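# Transfer 96-well plate from bench spot B1 to nest N1

## Task

Carry the 96-well plate from bench spot B1 into plate nest N1 so that it rests level within the nest's locating features and its A1 well sits at the nest corner labelled A1, then release it and move the gripper away.

## Robot and tools

Robot: two 6-joint arms, left_arm and right_arm, each with a parallel gripper. Viewed from behind the arms, B1 (where the plate starts) is on the right and nest N1 is on the left. The plate has one clipped corner, and that corner holds well A1. It must end up at the nest corner labelled A1, lying level between the locators. A small drop of a few millimetres when setting it down is acceptable. Anything longer, or any object leaving the table, is a failure. Occasional brief external pushes may nudge loose items.

Frame used in results: one shared scene frame with its origin on the table surface midway between the arms. +z is up, +x points out across the table, and left_arm sits on the +y side. The arm names do not correspond to image left or right. Each result gives every gripper's end_effector_position (metres) and end_effector_quat_wxyz. This point lies between the finger pads, roughly 1 cm short of the fingertips. The readout can be off from reality, especially at long reach. Fingers point along the gripper's +z and close along its y axis.

Tool execute_actions, argument actions: a list holding at most one item, or empty.
- Empty list: no new command; just returns the current state.
- Motion item: {"rows": [...], "steps": n}. n is 1 to 15 control steps of 1/30 s each (15 if omitted). rows holds 1 to 15 rows, one per step. If there are fewer rows than steps, the last row repeats.
- Wait item: {"steps": n} with no rows, n up to 300. It returns once n steps have passed since the previous result, and time spent replying counts toward them.
- Optional pictures (boolean) turns camera images on or off. They are included by default.
A refused call sends nothing to the robot.

Each row is one flat list of 14 numbers covering both arms, even if only one arm moves. The first 7 are for left_arm and the next 7 for right_arm. Within each arm, in order: waist, shoulder, elbow, wrist pitch, wrist yaw, wrist roll, then gripper opening. The six joint values are absolute target angles in radians, on the same scale as the Joint positions line, not offsets. Stated ranges: waist -2.880 to 2.880, shoulder 0.000 to 3.142, elbow 0.000 to 3.019, wrist pitch -1.693 to 1.571, wrist yaw -1.571 to 1.571, wrist roll -2.094 to 2.094. The true ends can differ by up to 0.019 rad either way. A target beyond a stated end by more than 0.019 rad, and also farther out than the joint's last reported angle, gets the call refused. Targets past the real end are clipped to it, and "joint sent to its limit" may appear, possibly about an earlier action. The opening is an absolute value from -1 (closed) to +1 (fully open, 0.094 m between the pads).

Motion limits: on every step each joint's target is held within a fixed distance of its measured angle. The caps are waist 0.264, shoulder 0.32, elbow 0.276, wrist pitch 0.33, wrist yaw 0.186 and wrist roll 0.522 rad. If the targets would put a gripper more than 70 mm from its measured position, all of that arm's targets are pulled back proportionally. Large moves therefore need several actions. A move of only a few mm may not shift the hand at all.

The simulation keeps running while you think and write. The arms keep heading toward the last row sent until everything has nearly stopped, or until a step is HELD. After that, a fresh action is needed for further travel or pressing, though fingers already in motion finish moving.

Result lines:
- Joint positions / Joint velocities: one block per arm, with joints in row order (rad, rad/s) followed by the pad gap (m, m/s).
- grip_measured: the measured opening on the command scale.
- "joint command not followed": a clearance check changed or blocked joint targets on some steps; the rest of the row was still applied.
- HELD: marks steps where all or part of your row was not sent.
- MOTOR HOT: a motor is at 85 °C or above.
- OVER-TEMPERATURE FAULT: the arm reached 100 °C and went limp.

Gripping: except near ±1, the fingers go to where grip_measured equals the number you command. Each gripper's readings carry a fixed error of up to about 1 mm. To hold the plate, command about 0.03 below grip_measured for a firm grasp, or less for a lighter one. Pad force tops out around 50–62 N, and less on thin parts under ~2 mm. First contact can spike briefly.

Hazards to avoid:
- letting the plate drop from any height
- knocking things off the table
- arms colliding with or pushing hard on each other
- slamming or pressing hard on objects
- holding the load for long periods, since heat builds even while you think
Smooth, quick motion with little effort is preferred.

zoom_image: camera (one of cam_head_left, cam_head_right, cam_high, cam_low, cam_left_wrist, cam_right_wrist) and region [x0, y0, x1, y1] in pixels from that image's top-left corner. The region can be at most 504x504. Image sizes: head, high and low cameras are 672x504, wrist cameras are 616x616. It returns a closer view of that camera's latest image.

finished_scene: scene is the integer of the current scene. Replying without any tool call also ends everything.

Each tool is called after "Call:" as name([rows], argument=value, ...), one row to a line, values as JSON.

## Session

I'll start by looking at the current state.

Call:
execute_actions(actions=[])

Scene clock: 0.00 s of 13200.00 s.
left_arm: end_effector_position=(+0.4451, +0.5303, +0.3294) grip_measured=+1.000 end_effector_quat_wxyz=(-0.091, +0.532, +0.678, +0.498) | right_arm: end_effector_position=(+0.4009, -0.3608, +0.3622) grip_measured=+1.000 end_effector_quat_wxyz=(+0.683, +0.512, +0.405, +0.328)
Joint positions: left_arm=[ 0.043  1.17   1.056 -0.615 -0.751  1.87   0.094] | right_arm=[0.234 0.735 0.439 0.475 0.581 1.251 0.094]
Joint velocities: left_arm=[ 0.005 -0.015 -0.022  0.002  0.037  0.037  0.   ] | right_arm=[-0.005  0.005  0.002  0.002  0.022  0.037  0.   ]

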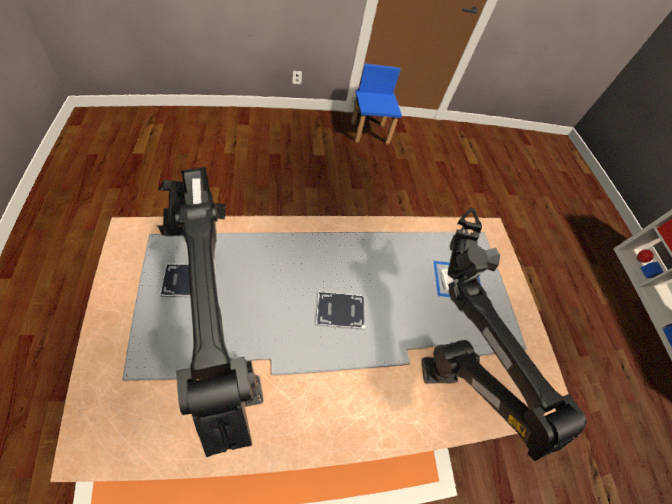

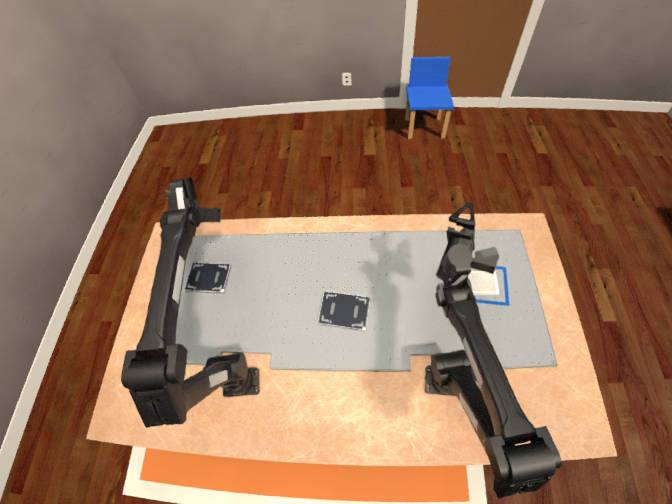

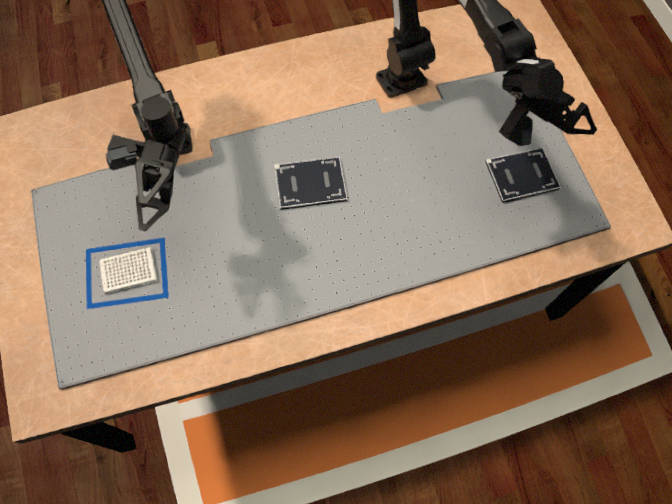

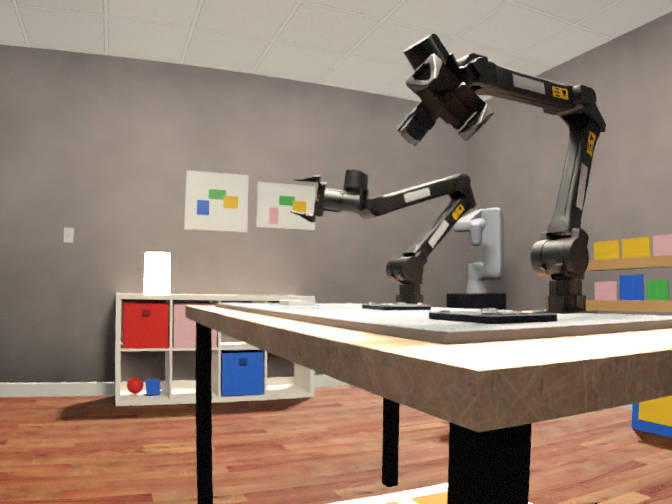

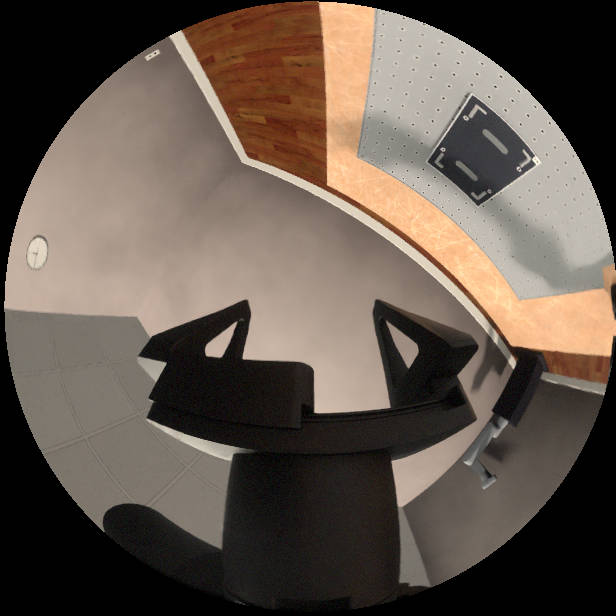

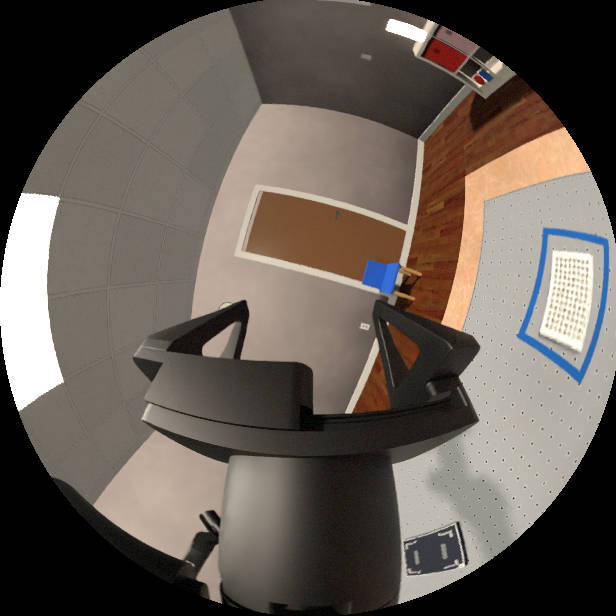

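Call:
zoom_image(camera="cam_high", region=[60, 220, 200, 325])

Call:
zoom_image(camera="cam_high", region=[470, 130, 590, 220])

Call:
zoom_image(camera="cam_high", region=[255, 140, 375, 230])

Region (60, 220, 200, 325) of cam_high's 672x504 image, scaled by 3.600, with more detail than that image has; it fills the top 378 rows of this view, and the rest is white.

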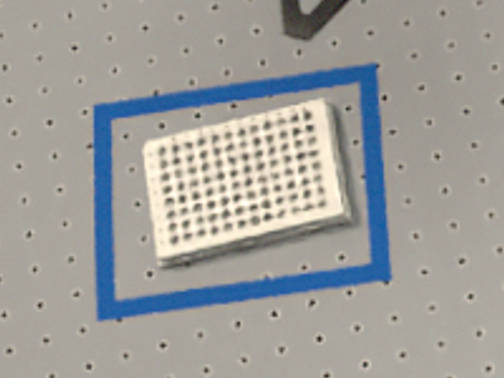

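Region (470, 130, 590, 220) of cam_high's 672x504 image, scaled by 4.200, with more detail than that image has; it fills the top 378 rows of this view, and the rest is white.

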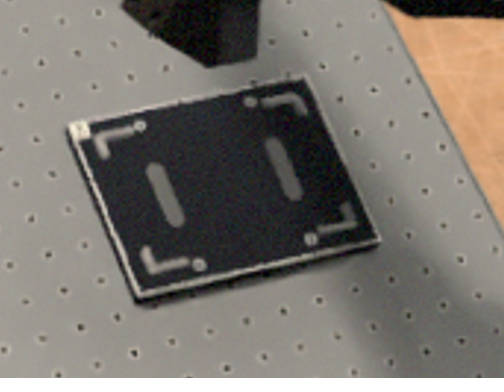

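Region (255, 140, 375, 230) of cam_high's 672x504 image, scaled by 4.200, with more detail than that image has; it fills the top 378 rows of this view, and the rest is white.

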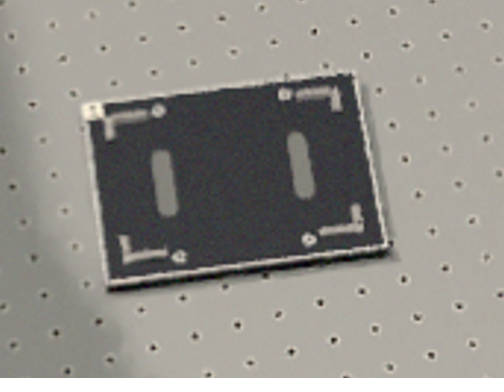

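Call:
execute_actions([
  {"rows": [[0.043,1.2,1.1,-1.47,0,0,1, 0.0,1.2,1.1,-1.47,0,0,1]], "steps": 15},
], pictures=false)

Call:
execute_actions([
  {"steps": 45},
])

Scene clock: 28.83 s of 13200.00 s.
left_arm: end_effector_position=(+0.3274, +0.3891, +0.2147) grip_measured=+1.000 end_effector_quat_wxyz=(-0.006, +0.107, +0.994, +0.000) | right_arm: end_effector_position=(+0.4876, -0.3637, +0.2309) grip_measured=+1.000 end_effector_quat_wxyz=(+0.267, +0.135, +0.954, +0.010)
Joint positions: left_arm=[ 0.043  1.197  1.072 -1.458 -0.004  0.404  0.094] | right_arm=[-0.002  1.238  1.056 -0.848  0.002  0.18   0.094]
Joint velocities: left_arm=[-0.005  0.005 -0.002 -0.002 -0.022 -2.63   0.   ] | right_arm=[-0.015 -0.376  0.183 -3.074 -0.022 -1.106  0.   ]
Steps of this call (steps 1 to 90: nothing new was sent; then 25.33 s passed at rest; steps 91 to 105: all 15 steps of this action). Readings (joint positions):
91: left_arm=[0.046 1.170 1.063 -0.674 -0.663 1.788] | right_arm=[0.220 0.745 0.449 0.441 0.528 1.206]
92: left_arm=[0.047 1.171 1.072 -0.780 -0.561 1.687] | right_arm=[0.187 0.774 0.475 0.377 0.465 1.148]
94: left_arm=[0.046 1.173 1.072 -0.992 -0.360 1.489] | right_arm=[0.108 0.879 0.554 0.245 0.337 1.025]
98: left_arm=[0.044 1.194 1.072 -1.376 -0.027 1.094] | right_arm=[0.009 1.148 0.793 -0.126 0.036 0.689]
105: the state above

Scene clock: 30.33 s of 13200.00 s.
left_arm: end_effector_position=(+0.3274, +0.3891, +0.2147) grip_measured=+1.000 end_effector_quat_wxyz=(-0.006, -0.091, +0.996, +0.002) | right_arm: end_effector_position=(+0.3431, -0.3491, +0.2076) grip_measured=+1.000 end_effector_quat_wxyz=(-0.017, +0.058, +0.998, -0.000)
Joint positions: left_arm=[ 0.043  1.197  1.072 -1.458 -0.004  0.007  0.094] | right_arm=[-0.002  1.205  1.06  -1.459  0.002  0.016  0.094]
Joint velocities: left_arm=[-0.005 -0.005  0.002 -0.017  0.022 -0.066  0.   ] | right_arm=[ 0.005 -0.005 -0.002 -0.037  0.022  0.007  0.   ]
Steps of this call (steps 1 to 45: the robot went on to your last target). Readings (joint positions):
1: left_arm=[0.043 1.197 1.072 -1.458 -0.004 0.324] | right_arm=[-0.002 1.225 1.060 -0.953 0.002 0.146]
2: left_arm=[0.043 1.197 1.072 -1.458 -0.004 0.260] | right_arm=[-0.002 1.215 1.060 -1.060 0.002 0.120]
4: left_arm=[0.043 1.197 1.072 -1.458 -0.004 0.168] | right_arm=[-0.002 1.205 1.060 -1.273 0.002 0.082]
8: left_arm=[0.043 1.197 1.072 -1.458 -0.004 0.073] | right_arm=[-0.002 1.205 1.060 -1.446 0.002 0.043]
45: the state above
All arms were judged still, so your last target was given up. Only a new action makes them travel on or press farther. Fingers that are still opening or closing keep moving.

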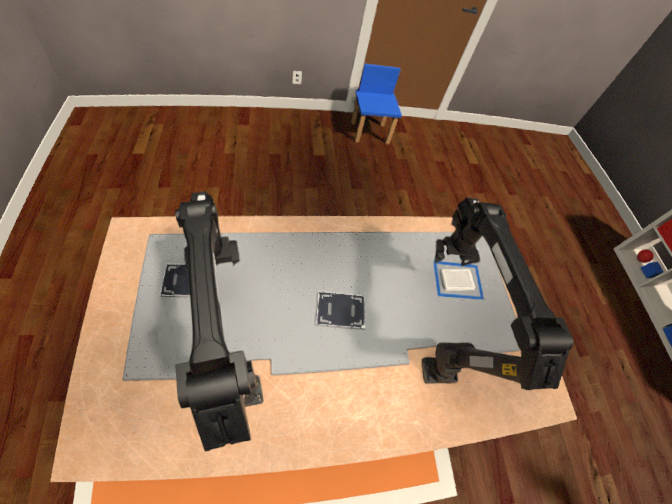

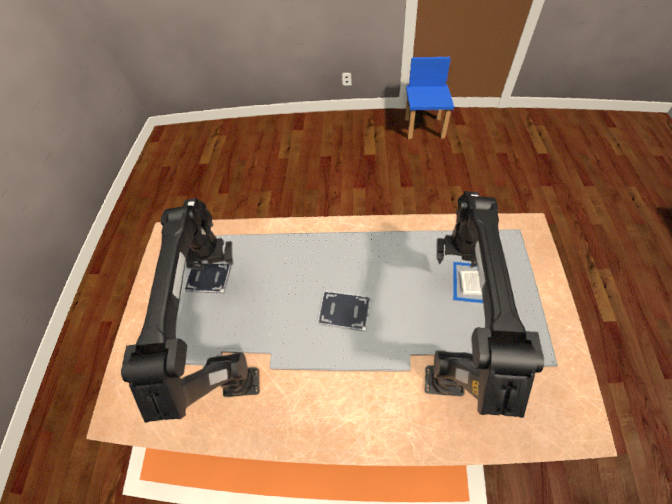

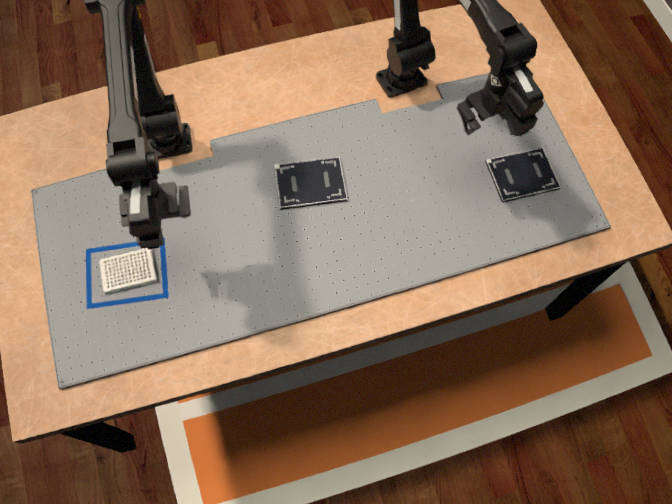

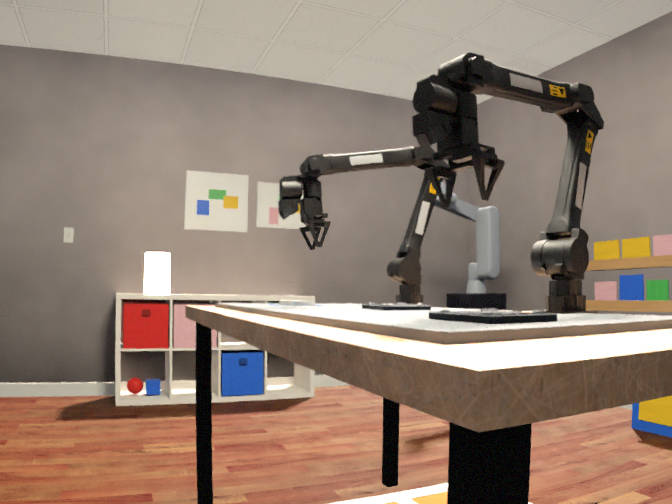

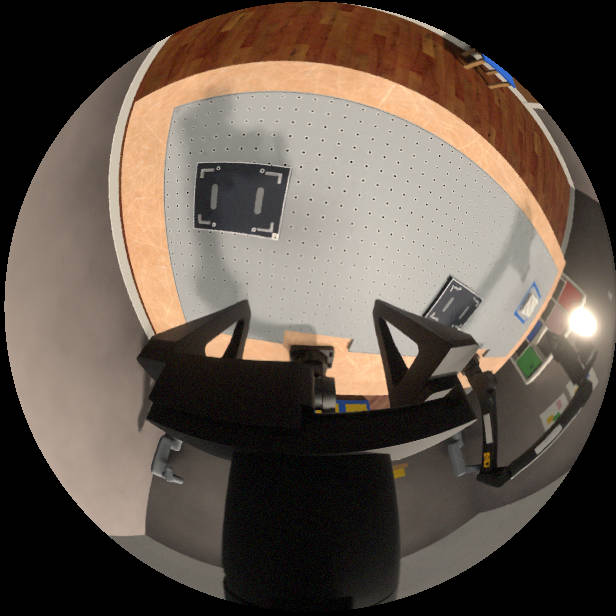

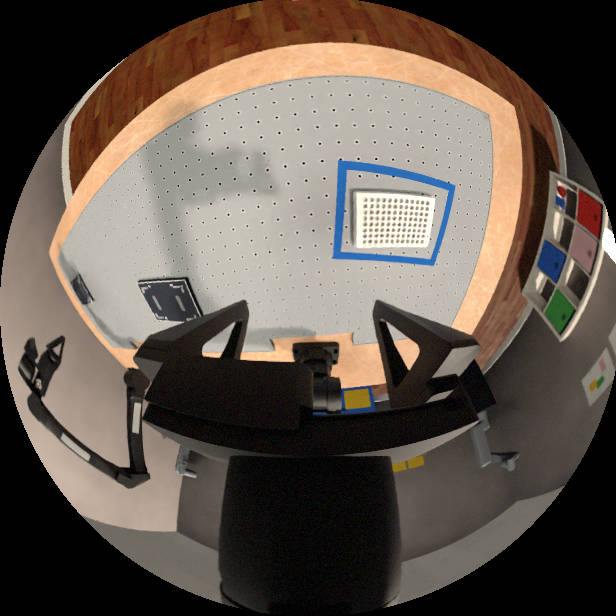

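Call:
execute_actions([
  {"rows": [[0.043,1.2,0.85,-1.22,0,0,1, -0.1,1.6,1.5,-1.47,0,0,1]], "steps": 15},
], pictures=false)

Call:
execute_actions([
  {"steps": 10},
], pictures=false)

Scene clock: 66.57 s of 13200.00 s.
left_arm: end_effector_position=(+0.3006, +0.3839, +0.1207) grip_measured=+1.000 end_effector_quat_wxyz=(-0.023, -0.091, +0.996, -0.000) | right_arm: end_effector_position=(+0.4840, -0.4093, +0.1892) grip_measured=+1.000 end_effector_quat_wxyz=(-0.040, +0.107, +0.993, +0.004)
Joint positions: left_arm=[ 0.043  1.213  0.83  -1.234 -0.004  0.007  0.094] | right_arm=[-0.101  1.63   1.445 -1.465  0.     0.016  0.094]
Joint velocities: left_arm=[ 0.005 -0.005 -0.007  0.002 -0.037  0.007  0.   ] | right_arm=[-0.015 -0.063  0.002 -0.032 -0.022 -0.022  0.   ]
Steps of this call (steps 1 to 90: nothing new was sent; then 32.73 s passed at rest; steps 91 to 105: all 15 steps of this action). Readings (joint positions):
91: left_arm=[0.043 1.194 1.050 -1.421 -0.004 0.007] | right_arm=[-0.006 1.217 1.069 -1.464 0.001 0.016]
92: left_arm=[0.043 1.182 1.005 -1.351 -0.004 0.007] | right_arm=[-0.015 1.246 1.096 -1.472 0.000 0.016]
94: left_arm=[0.043 1.178 0.905 -1.271 -0.004 0.007] | right_arm=[-0.041 1.340 1.174 -1.474 0.000 0.016]
98: left_arm=[0.043 1.210 0.830 -1.250 -0.004 0.007] | right_arm=[-0.082 1.547 1.364 -1.474 0.000 0.016]
105: the state above

Scene clock: 66.90 s of 13200.00 s.
left_arm: end_effector_position=(+0.3006, +0.3839, +0.1207) grip_measured=+1.000 end_effector_quat_wxyz=(-0.023, -0.091, +0.996, -0.000) | right_arm: end_effector_position=(+0.4838, -0.4092, +0.1906) grip_measured=+1.000 end_effector_quat_wxyz=(-0.038, +0.107, +0.994, +0.003)
Joint positions: left_arm=[ 0.043  1.213  0.83  -1.234 -0.004  0.007  0.094] | right_arm=[-0.101  1.627  1.445 -1.465  0.     0.016  0.094]
Joint velocities: left_arm=[-0.005 -0.005 -0.022 -0.012 -0.051  0.051  0.   ] | right_arm=[-0.015 -0.005  0.002  0.012 -0.081  0.051  0.   ]
Steps of this call (steps 1 to 10: the robot went on to your last target). Readings (joint positions):
1: left_arm=[0.043 1.213 0.830 -1.234 -0.004 0.007] | right_arm=[-0.101 1.628 1.445 -1.465 0.000 0.016]
2: left_arm=[0.043 1.213 0.830 -1.234 -0.004 0.007] | right_arm=[-0.101 1.628 1.445 -1.465 0.000 0.016]
4: left_arm=[0.043 1.213 0.830 -1.234 -0.004 0.007] | right_arm=[-0.101 1.627 1.445 -1.465 0.000 0.016]
8: left_arm=[0.043 1.213 0.830 -1.234 -0.004 0.007] | right_arm=[-0.101 1.627 1.445 -1.465 0.000 0.016]
10: the state above

Call:
execute_actions([
  {"rows": [[0.304,1.485,1.195,-1.235,0,2.02,1, -0.316,1.46,1.155,-1.235,0,-1.985,1]], "steps": 15},
], pictures=false)

Call:
execute_actions([
  {"steps": 25},
])

Scene clock: 104.73 s of 13200.00 s.
left_arm: end_effector_position=(+0.3858, +0.5165, +0.1379) grip_measured=+1.000 end_effector_quat_wxyz=(-0.003, +0.357, +0.934, -0.003) | right_arm: end_effector_position=(+0.4016, -0.4885, +0.1403) grip_measured=+1.000 end_effector_quat_wxyz=(-0.006, -0.422, +0.906, +0.006)
Joint positions: left_arm=[ 0.32   1.5    1.154 -1.234  0.001  1.198  0.094] | right_arm=[-0.329  1.487  1.147 -1.247  0.002 -1.3    0.094]
Joint velocities: left_arm=[-0.083 -0.005 -0.002  0.007 -0.007  2.821  0.   ] | right_arm=[ 0.19  -0.015  0.007 -0.007 -0.007 -2.835  0.   ]
Steps of this call (steps 1 to 15: the robot went on to your last target; steps 16 to 90: nothing new was sent; then 34.33 s passed at rest; steps 91 to 105: all 15 steps of this action). Readings (joint positions):
91: left_arm=[0.053 1.222 0.837 -1.237 -0.000 0.049] | right_arm=[-0.109 1.619 1.424 -1.435 -0.003 -0.031]
92: left_arm=[0.077 1.244 0.858 -1.241 0.001 0.101] | right_arm=[-0.123 1.597 1.378 -1.383 -0.005 -0.092]
94: left_arm=[0.146 1.314 0.921 -1.241 0.001 0.208] | right_arm=[-0.182 1.550 1.273 -1.318 -0.005 -0.234]
98: left_arm=[0.269 1.452 1.075 -1.241 0.001 0.506] | right_arm=[-0.331 1.494 1.151 -1.266 0.003 -0.619]
105: the state above

Scene clock: 105.57 s of 13200.00 s.
left_arm: end_effector_position=(+0.3881, +0.5117, +0.1379) grip_measured=+1.000 end_effector_quat_wxyz=(-0.001, +0.701, +0.713, -0.004) | right_arm: end_effector_position=(+0.4040, -0.4834, +0.1403) grip_measured=+1.000 end_effector_quat_wxyz=(+0.003, +0.700, -0.714, -0.007)
Joint positions: left_arm=[ 0.308  1.5    1.154 -1.234  0.001  2.009  0.094] | right_arm=[-0.316  1.487  1.147 -1.247  0.001 -1.966  0.094]
Joint velocities: left_arm=[-0.015 -0.005  0.022  0.002 -0.066  0.022  0.   ] | right_arm=[-0.005 -0.015 -0.017  0.017  0.007 -0.007  0.   ]
Steps of this call (steps 1 to 25: the robot went on to your last target). Readings (joint positions):
1: left_arm=[0.317 1.500 1.154 -1.234 0.001 1.297] | right_arm=[-0.323 1.487 1.147 -1.247 0.001 -1.397]
2: left_arm=[0.314 1.500 1.154 -1.234 0.001 1.396] | right_arm=[-0.318 1.487 1.147 -1.247 0.001 -1.495]
4: left_arm=[0.310 1.500 1.154 -1.234 0.001 1.594] | right_arm=[-0.316 1.487 1.147 -1.247 0.001 -1.665]
8: left_arm=[0.308 1.500 1.154 -1.234 0.001 1.843] | right_arm=[-0.316 1.487 1.147 -1.247 0.001 -1.846]
25: the state above

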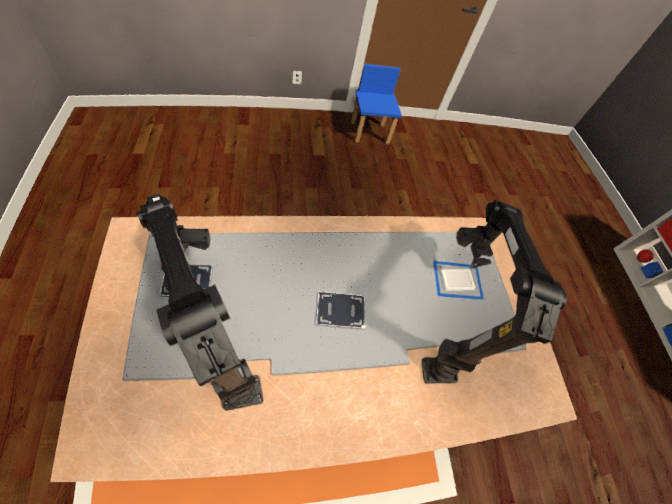

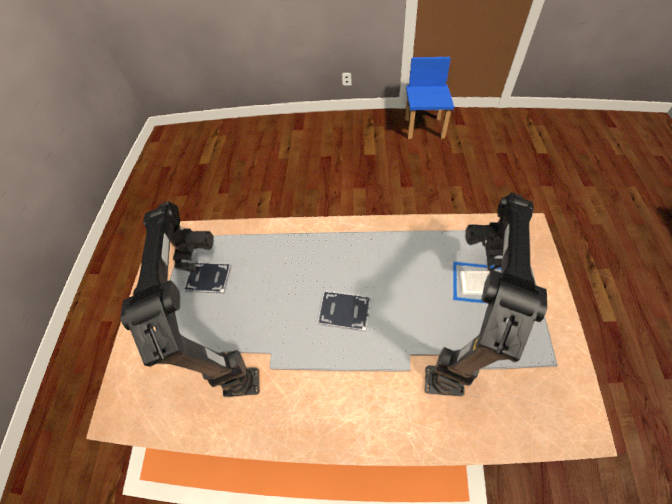

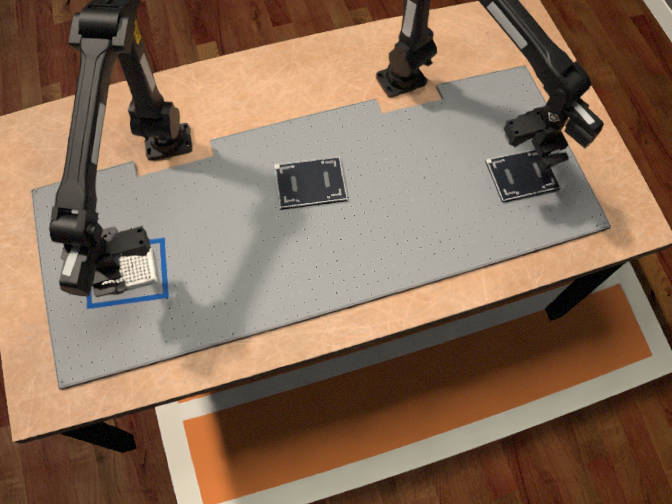

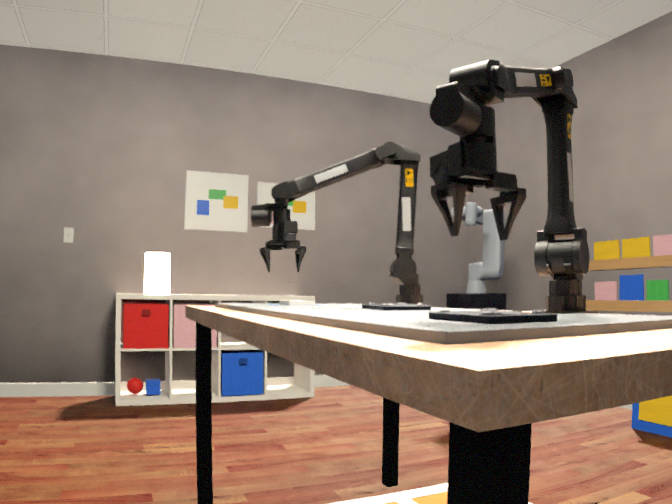

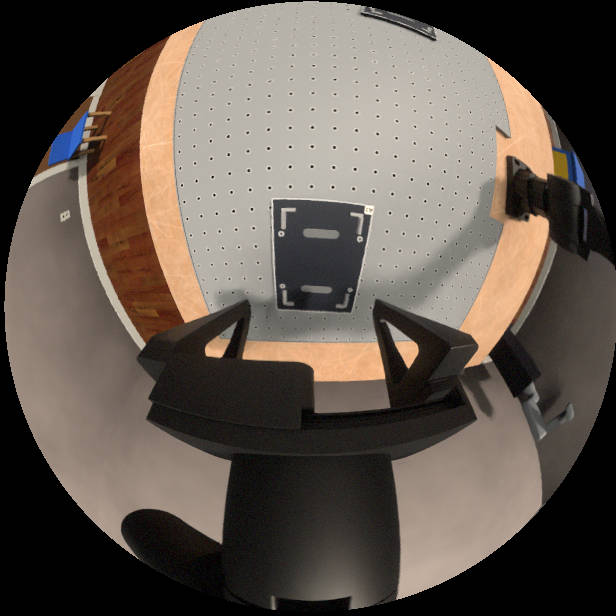

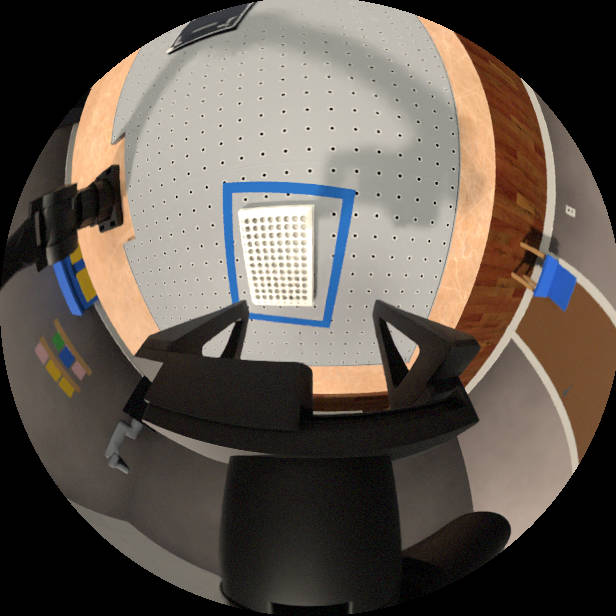

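Call:
zoom_image(camera="cam_right_wrist", region=[200, 165, 400, 345])

Call:
zoom_image(camera="cam_left_wrist", region=[220, 165, 420, 345])

Region (200, 165, 400, 345) of cam_right_wrist's 616x616 image, scaled by 2.520, with more detail than that image has; it fills the top 454 rows of this view, and the rest is white.

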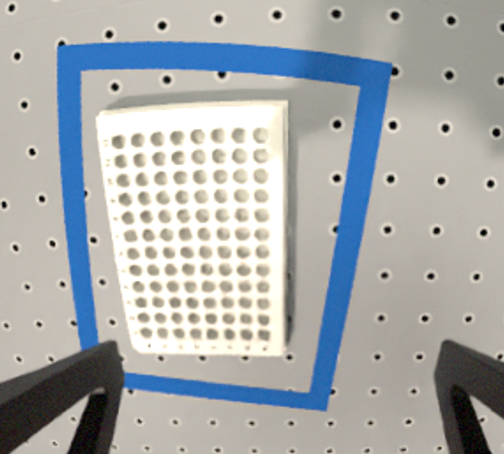

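Region (220, 165, 420, 345) of cam_left_wrist's 616x616 image, scaled by 2.520, with more detail than that image has; it fills the top 454 rows of this view, and the rest is white.

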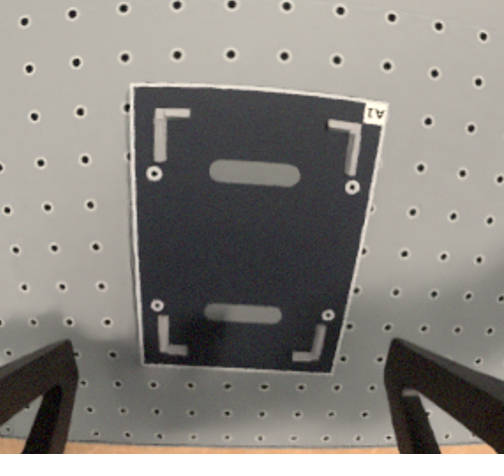

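Call:
execute_actions([
  {"rows": [[0.306,1.49,1.17,-1.2,0,1.7,1, -0.322,1.456,1.12,-1.2,0,-1.99,1],[0.308,1.50,1.14,-1.16,0,1.4,1, -0.328,1.452,1.08,-1.16,0,-2.0,1],[0.31,1.51,1.11,-1.12,0,1.1,1, -0.334,1.448,1.04,-1.12,0,-2.005,1],[0.312,1.52,1.08,-1.08,0,0.8,1, -0.34,1.444,1.0,-1.08,0,-2.01,1],[0.314,1.53,1.055,-1.045,0,0.5,1, -0.346,1.44,0.955,-1.04,0,-2.015,1],[0.317,1.542,1.03,-1.014,0,-1.09,1, -0.35,1.4365,0.914,-1.002,0,-2.02,1]], "steps": 15},
], pictures=false)

Call:
execute_actions([
  {"steps": 30},
])

Scene clock: 137.30 s of 13200.00 s.
left_arm: end_effector_position=(+0.3843, +0.5102, +0.0738) grip_measured=+1.000 end_effector_quat_wxyz=(+0.007, +0.064, +0.998, +0.004) | right_arm: end_effector_position=(+0.3583, -0.4758, +0.0683) grip_measured=+1.000 end_effector_quat_wxyz=(+0.000, +0.702, -0.712, +0.001)
Joint positions: left_arm=[ 0.308  1.548  1.024 -1.03   0.001  0.584  0.094] | right_arm=[-0.347  1.45   0.897 -1.016  0.001 -2.003  0.094]
Joint velocities: left_arm=[-0.005 -0.024  0.012  0.032 -0.007 -2.762  0.   ] | right_arm=[ 0.005 -0.005  0.007 -0.007 -0.007 -0.007  0.   ]
Steps of this call (steps 1 to 30: the robot went on to your last target; steps 31 to 90: nothing new was sent; then 28.23 s passed at rest; steps 91 to 105: all 15 steps of this action). Readings (joint positions):
91: left_arm=[0.308 1.500 1.154 -1.231 0.001 1.966] | right_arm=[-0.316 1.487 1.145 -1.240 0.001 -1.970]
92: left_arm=[0.308 1.500 1.153 -1.219 0.001 1.874] | right_arm=[-0.316 1.484 1.134 -1.220 0.001 -1.972]
94: left_arm=[0.308 1.500 1.133 -1.159 0.001 1.675] | right_arm=[-0.319 1.470 1.086 -1.153 0.001 -1.978]
98: left_arm=[0.308 1.511 1.049 -1.048 0.001 1.278] | right_arm=[-0.338 1.450 0.939 -1.038 0.001 -1.993]
105: the state above

Scene clock: 138.30 s of 13200.00 s.
left_arm: end_effector_position=(+0.3845, +0.5109, +0.0738) grip_measured=+1.000 end_effector_quat_wxyz=(+0.009, -0.693, +0.721, -0.003) | right_arm: end_effector_position=(+0.3587, -0.4760, +0.0683) grip_measured=+1.000 end_effector_quat_wxyz=(-0.000, +0.703, -0.711, +0.002)
Joint positions: left_arm=[ 0.31   1.548  1.024 -1.028  0.001 -1.074  0.094] | right_arm=[-0.347  1.45   0.897 -1.014  0.001 -2.004  0.094]
Joint velocities: left_arm=[ 0.005  0.005 -0.022  0.002 -0.007  0.007  0.   ] | right_arm=[-0.005 -0.005  0.007 -0.017  0.007  0.007  0.   ]
Steps of this call (steps 1 to 30: the robot went on to your last target). Readings (joint positions):
1: left_arm=[0.308 1.548 1.024 -1.029 0.001 0.485] | right_arm=[-0.347 1.450 0.897 -1.015 0.001 -2.003]
2: left_arm=[0.309 1.548 1.024 -1.028 0.001 0.385] | right_arm=[-0.347 1.450 0.897 -1.015 0.001 -2.003]
4: left_arm=[0.309 1.548 1.024 -1.028 0.001 0.187] | right_arm=[-0.347 1.450 0.897 -1.014 0.001 -2.004]
8: left_arm=[0.309 1.548 1.024 -1.028 0.001 -0.210] | right_arm=[-0.347 1.450 0.897 -1.014 0.001 -2.004]
30: the state above

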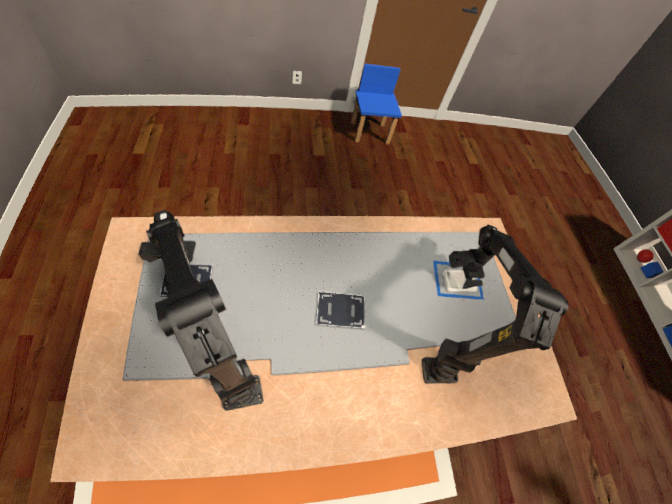

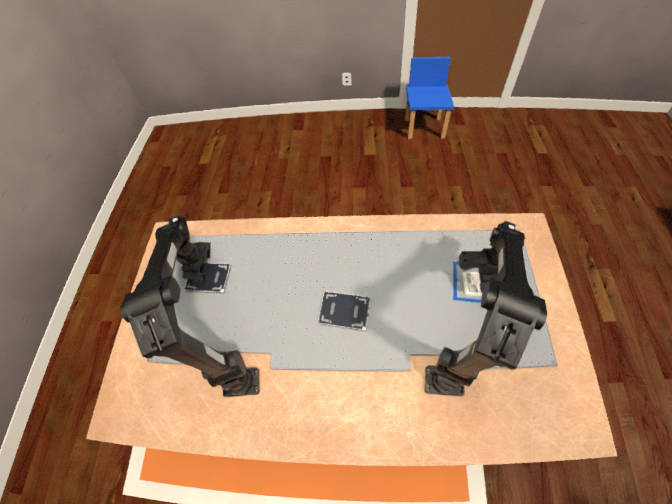

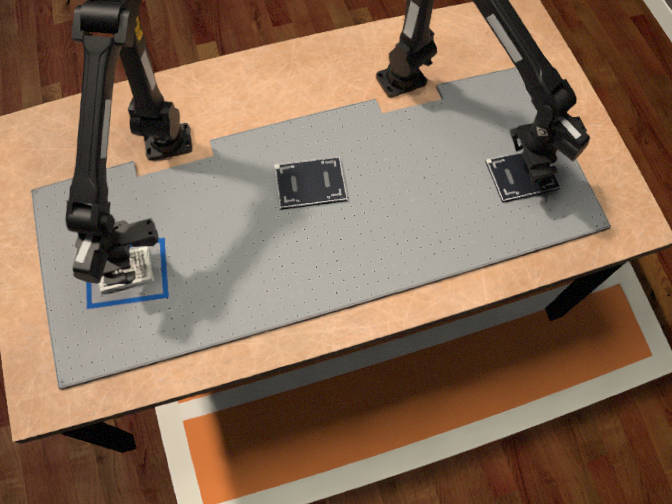

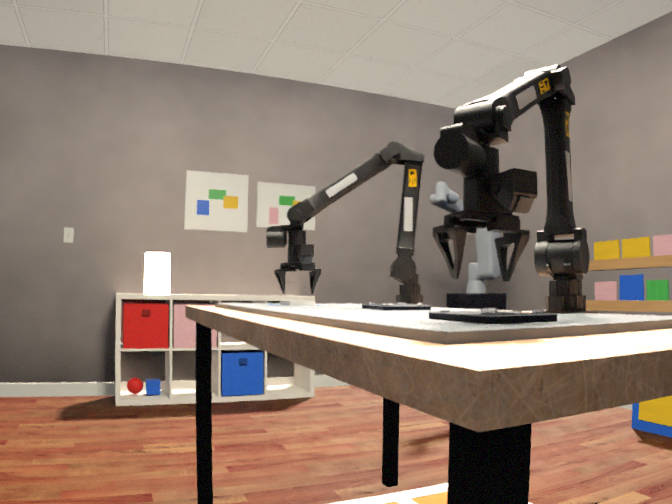

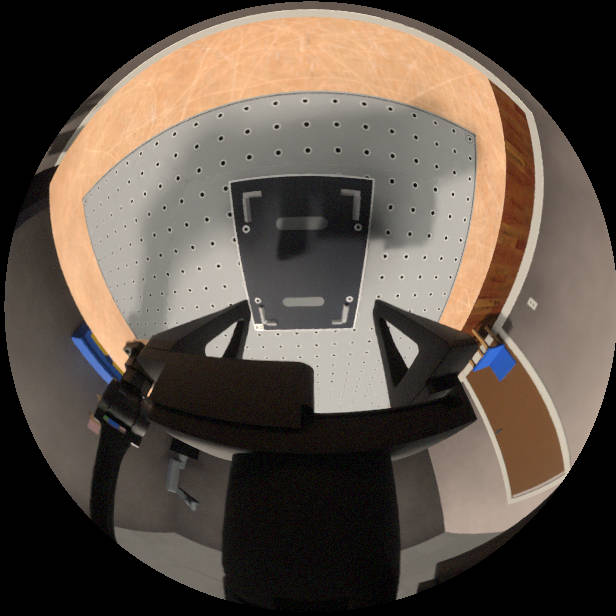

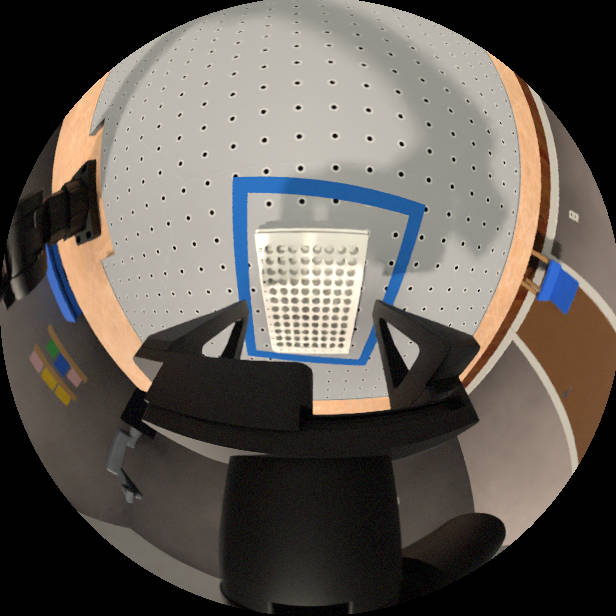

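Call:
zoom_image(camera="cam_right_wrist", region=[227, 210, 395, 378])

Call:
zoom_image(camera="cam_left_wrist", region=[221, 165, 401, 345])

Region (227, 210, 395, 378) of cam_right_wrist's 616x616 image, scaled by 3.000, with more detail than that image has.

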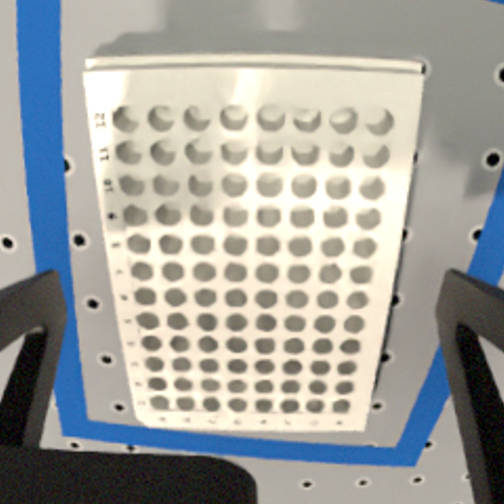

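Region (221, 165, 401, 345) of cam_left_wrist's 616x616 image, scaled by 2.800, with more detail than that image has.

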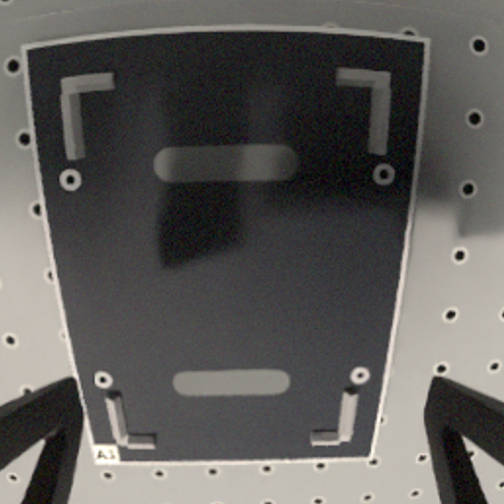

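Call:
zoom_image(camera="cam_low", region=[250, 250, 350, 325])

Call:
zoom_image(camera="cam_low", region=[410, 220, 580, 345])

Region (250, 250, 350, 325) of cam_low's 672x504 image, scaled by 5.040, with more detail than that image has; it fills the top 378 rows of this view, and the rest is white.

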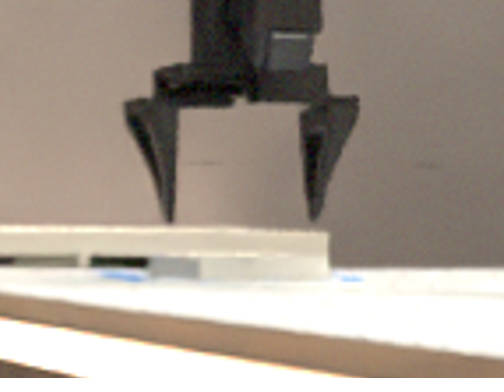

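Region (410, 220, 580, 345) of cam_low's 672x504 image, scaled by 2.965, with more detail than that image has; it fills the top 371 rows of this view, and the rest is white.

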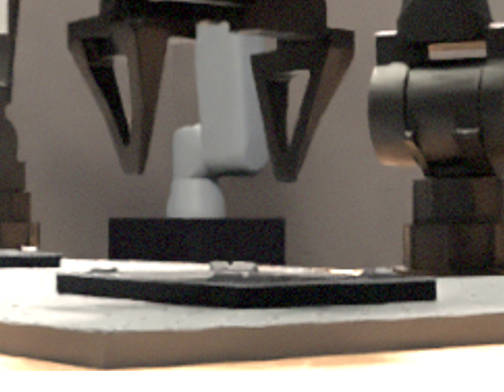

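Call:
execute_actions([
  {"rows": [[0.317,1.542,1.03,-1.014,0,-1.09,1, -0.358,1.445,0.914,-1.0,0,-2.03,1],[0.317,1.542,1.03,-1.014,0,-1.09,1, -0.366,1.452,0.914,-0.995,0,-2.04,1],[0.317,1.542,1.03,-1.014,0,-1.09,1, -0.374,1.458,0.912,-0.99,0,-2.048,1],[0.317,1.542,1.03,-1.014,0,-1.09,1, -0.38,1.464,0.91,-0.98,0,-2.054,1],[0.317,1.542,1.03,-1.014,0,-1.09,1, -0.384,1.47,0.907,-0.97,0,-2.054,1],[0.317,1.542,1.03,-1.014,0,-1.09,1, -0.384,1.477,0.904,-0.96,0,-2.054,1],[0.317,1.542,1.03,-1.014,0,-1.09,1, -0.384,1.484,0.901,-0.95,0,-2.054,1],[0.317,1.542,1.03,-1.014,0,-1.09,1, -0.384,1.49,0.898,-0.94,0,-2.054,1]], "steps": 15},
])

Scene clock: 179.23 s of 13200.00 s.
left_arm: end_effector_position=(+0.3845, +0.5109, +0.0738) grip_measured=+1.000 end_effector_quat_wxyz=(+0.009, -0.696, +0.718, -0.003) | right_arm: end_effector_position=(+0.3649, -0.4933, +0.0590) grip_measured=+1.000 end_effector_quat_wxyz=(-0.006, +0.702, -0.712, +0.018)
Joint positions: left_arm=[ 0.31   1.548  1.024 -1.028  0.001 -1.083  0.094] | right_arm=[-0.381  1.477  0.897 -0.952  0.001 -2.036  0.094]
Joint velocities: left_arm=[-0.005 -0.015  0.007  0.017  0.095  0.022  0.   ] | right_arm=[ 0.005  0.005 -0.017 -0.002  0.037 -0.051  0.   ]
Steps of this call (steps 1 to 15: the robot went on to your last target; steps 16 to 90: nothing new was sent; then 37.43 s passed at rest; steps 91 to 105: all 15 steps of this action). Readings (joint positions):
91: left_arm=[0.310 1.548 1.024 -1.028 0.001 -1.083] | right_arm=[-0.347 1.450 0.897 -1.014 0.001 -2.006]
92: left_arm=[0.310 1.548 1.024 -1.028 0.001 -1.083] | right_arm=[-0.348 1.450 0.897 -1.012 0.001 -2.009]
94: left_arm=[0.310 1.548 1.024 -1.028 0.001 -1.083] | right_arm=[-0.354 1.450 0.897 -1.005 0.001 -2.018]
98: left_arm=[0.310 1.548 1.024 -1.028 0.001 -1.083] | right_arm=[-0.376 1.455 0.897 -0.971 0.001 -2.030]
105: the state above

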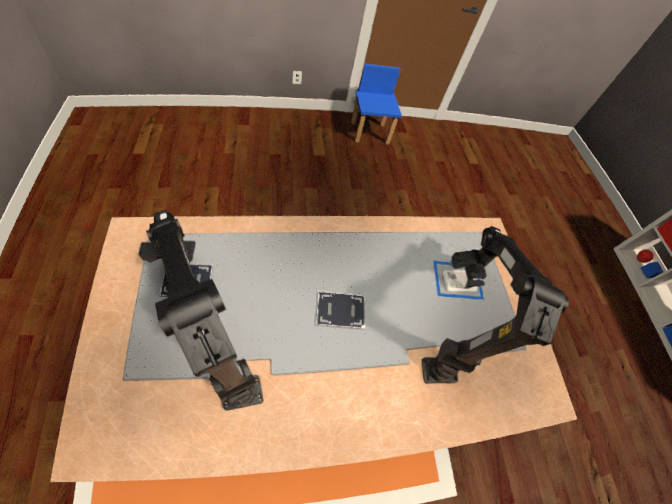

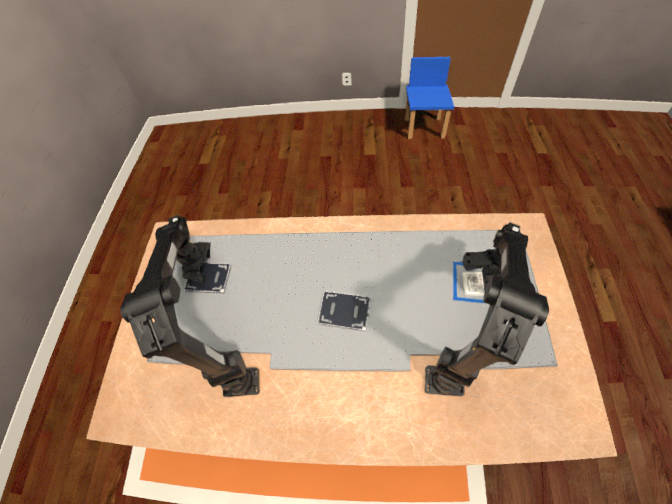

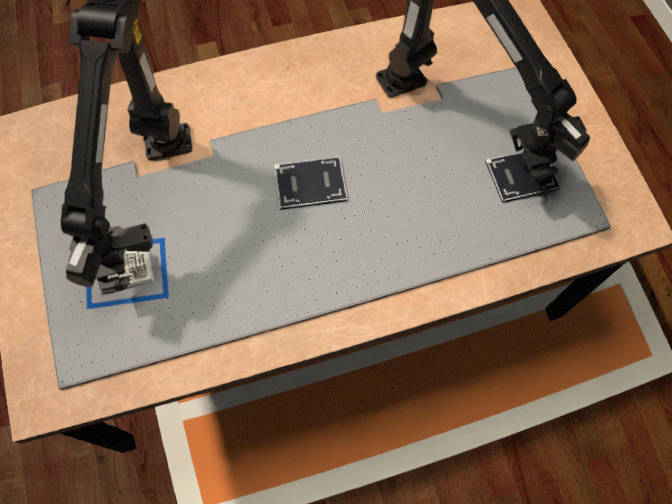

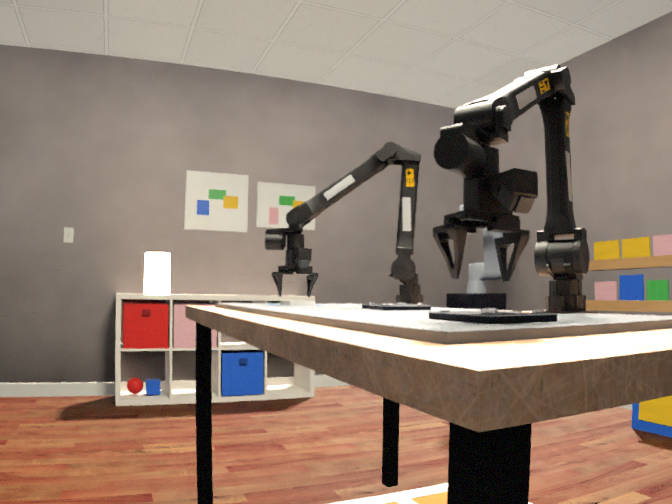

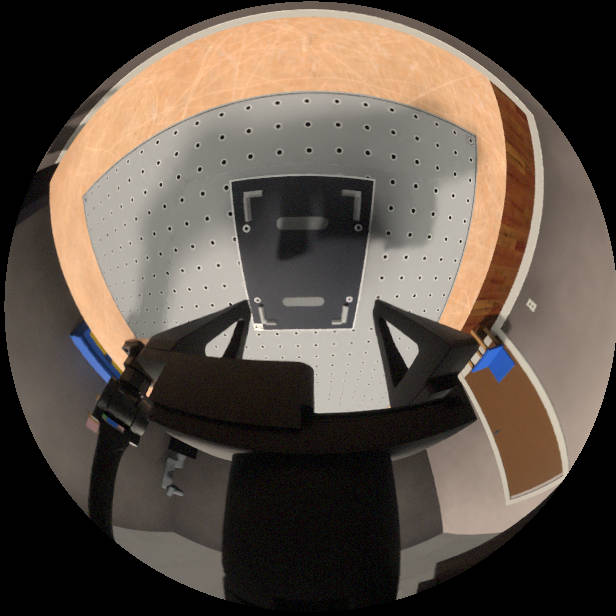

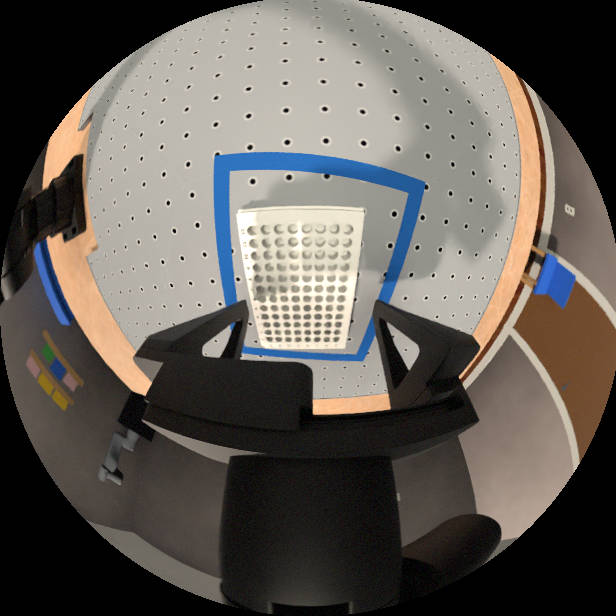

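Call:
execute_actions([
  {"rows": [[0.317,1.542,1.03,-1.014,0,-1.09,1, -0.384,1.495,0.893,-0.96,0,-2.054,1],[0.317,1.542,1.03,-1.014,0,-1.09,1, -0.384,1.5,0.888,-0.965,0,-2.054,1],[0.317,1.542,1.03,-1.014,0,-1.09,1, -0.384,1.506,0.884,-0.965,0,-2.054,1],[0.317,1.542,1.03,-1.014,0,-1.09,1, -0.384,1.512,0.884,-0.965,0,-2.054,1],[0.317,1.542,1.03,-1.014,0,-1.09,1, -0.384,1.517,0.884,-0.965,0,-2.054,1]], "steps": 15},
], pictures=false)

Scene clock: 189.43 s of 13200.00 s.
left_arm: end_effector_position=(+0.3845, +0.5109, +0.0738) grip_measured=+1.000 end_effector_quat_wxyz=(+0.009, -0.696, +0.718, -0.003) | right_arm: end_effector_position=(+0.3599, -0.4907, +0.0473) grip_measured=+1.000 end_effector_quat_wxyz=(-0.000, +0.703, -0.711, +0.002)
Joint positions: left_arm=[ 0.31   1.548  1.024 -1.028  0.001 -1.083  0.094] | right_arm=[-0.381  1.503  0.89  -0.954  0.001 -2.038  0.094]
Joint velocities: left_arm=[ 0.005 -0.005  0.007 -0.007 -0.007 -0.037  0.   ] | right_arm=[-0.024 -0.005  0.022 -0.007 -0.066 -0.037  0.   ]
Steps of this call (steps 1 to 15: the robot went on to your last target; steps 16 to 90: nothing new was sent; then 6.70 s passed at rest; steps 91 to 105: all 15 steps of this action). Readings (joint positions):
91: left_arm=[0.310 1.548 1.024 -1.028 0.001 -1.083] | right_arm=[-0.381 1.477 0.897 -0.952 0.001 -2.038]
92: left_arm=[0.310 1.548 1.024 -1.028 0.001 -1.083] | right_arm=[-0.381 1.478 0.897 -0.953 0.001 -2.038]
94: left_arm=[0.310 1.548 1.024 -1.028 0.001 -1.083] | right_arm=[-0.381 1.480 0.897 -0.954 0.001 -2.038]
98: left_arm=[0.310 1.548 1.024 -1.028 0.001 -1.083] | right_arm=[-0.381 1.496 0.896 -0.954 0.001 -2.038]
105: the state above


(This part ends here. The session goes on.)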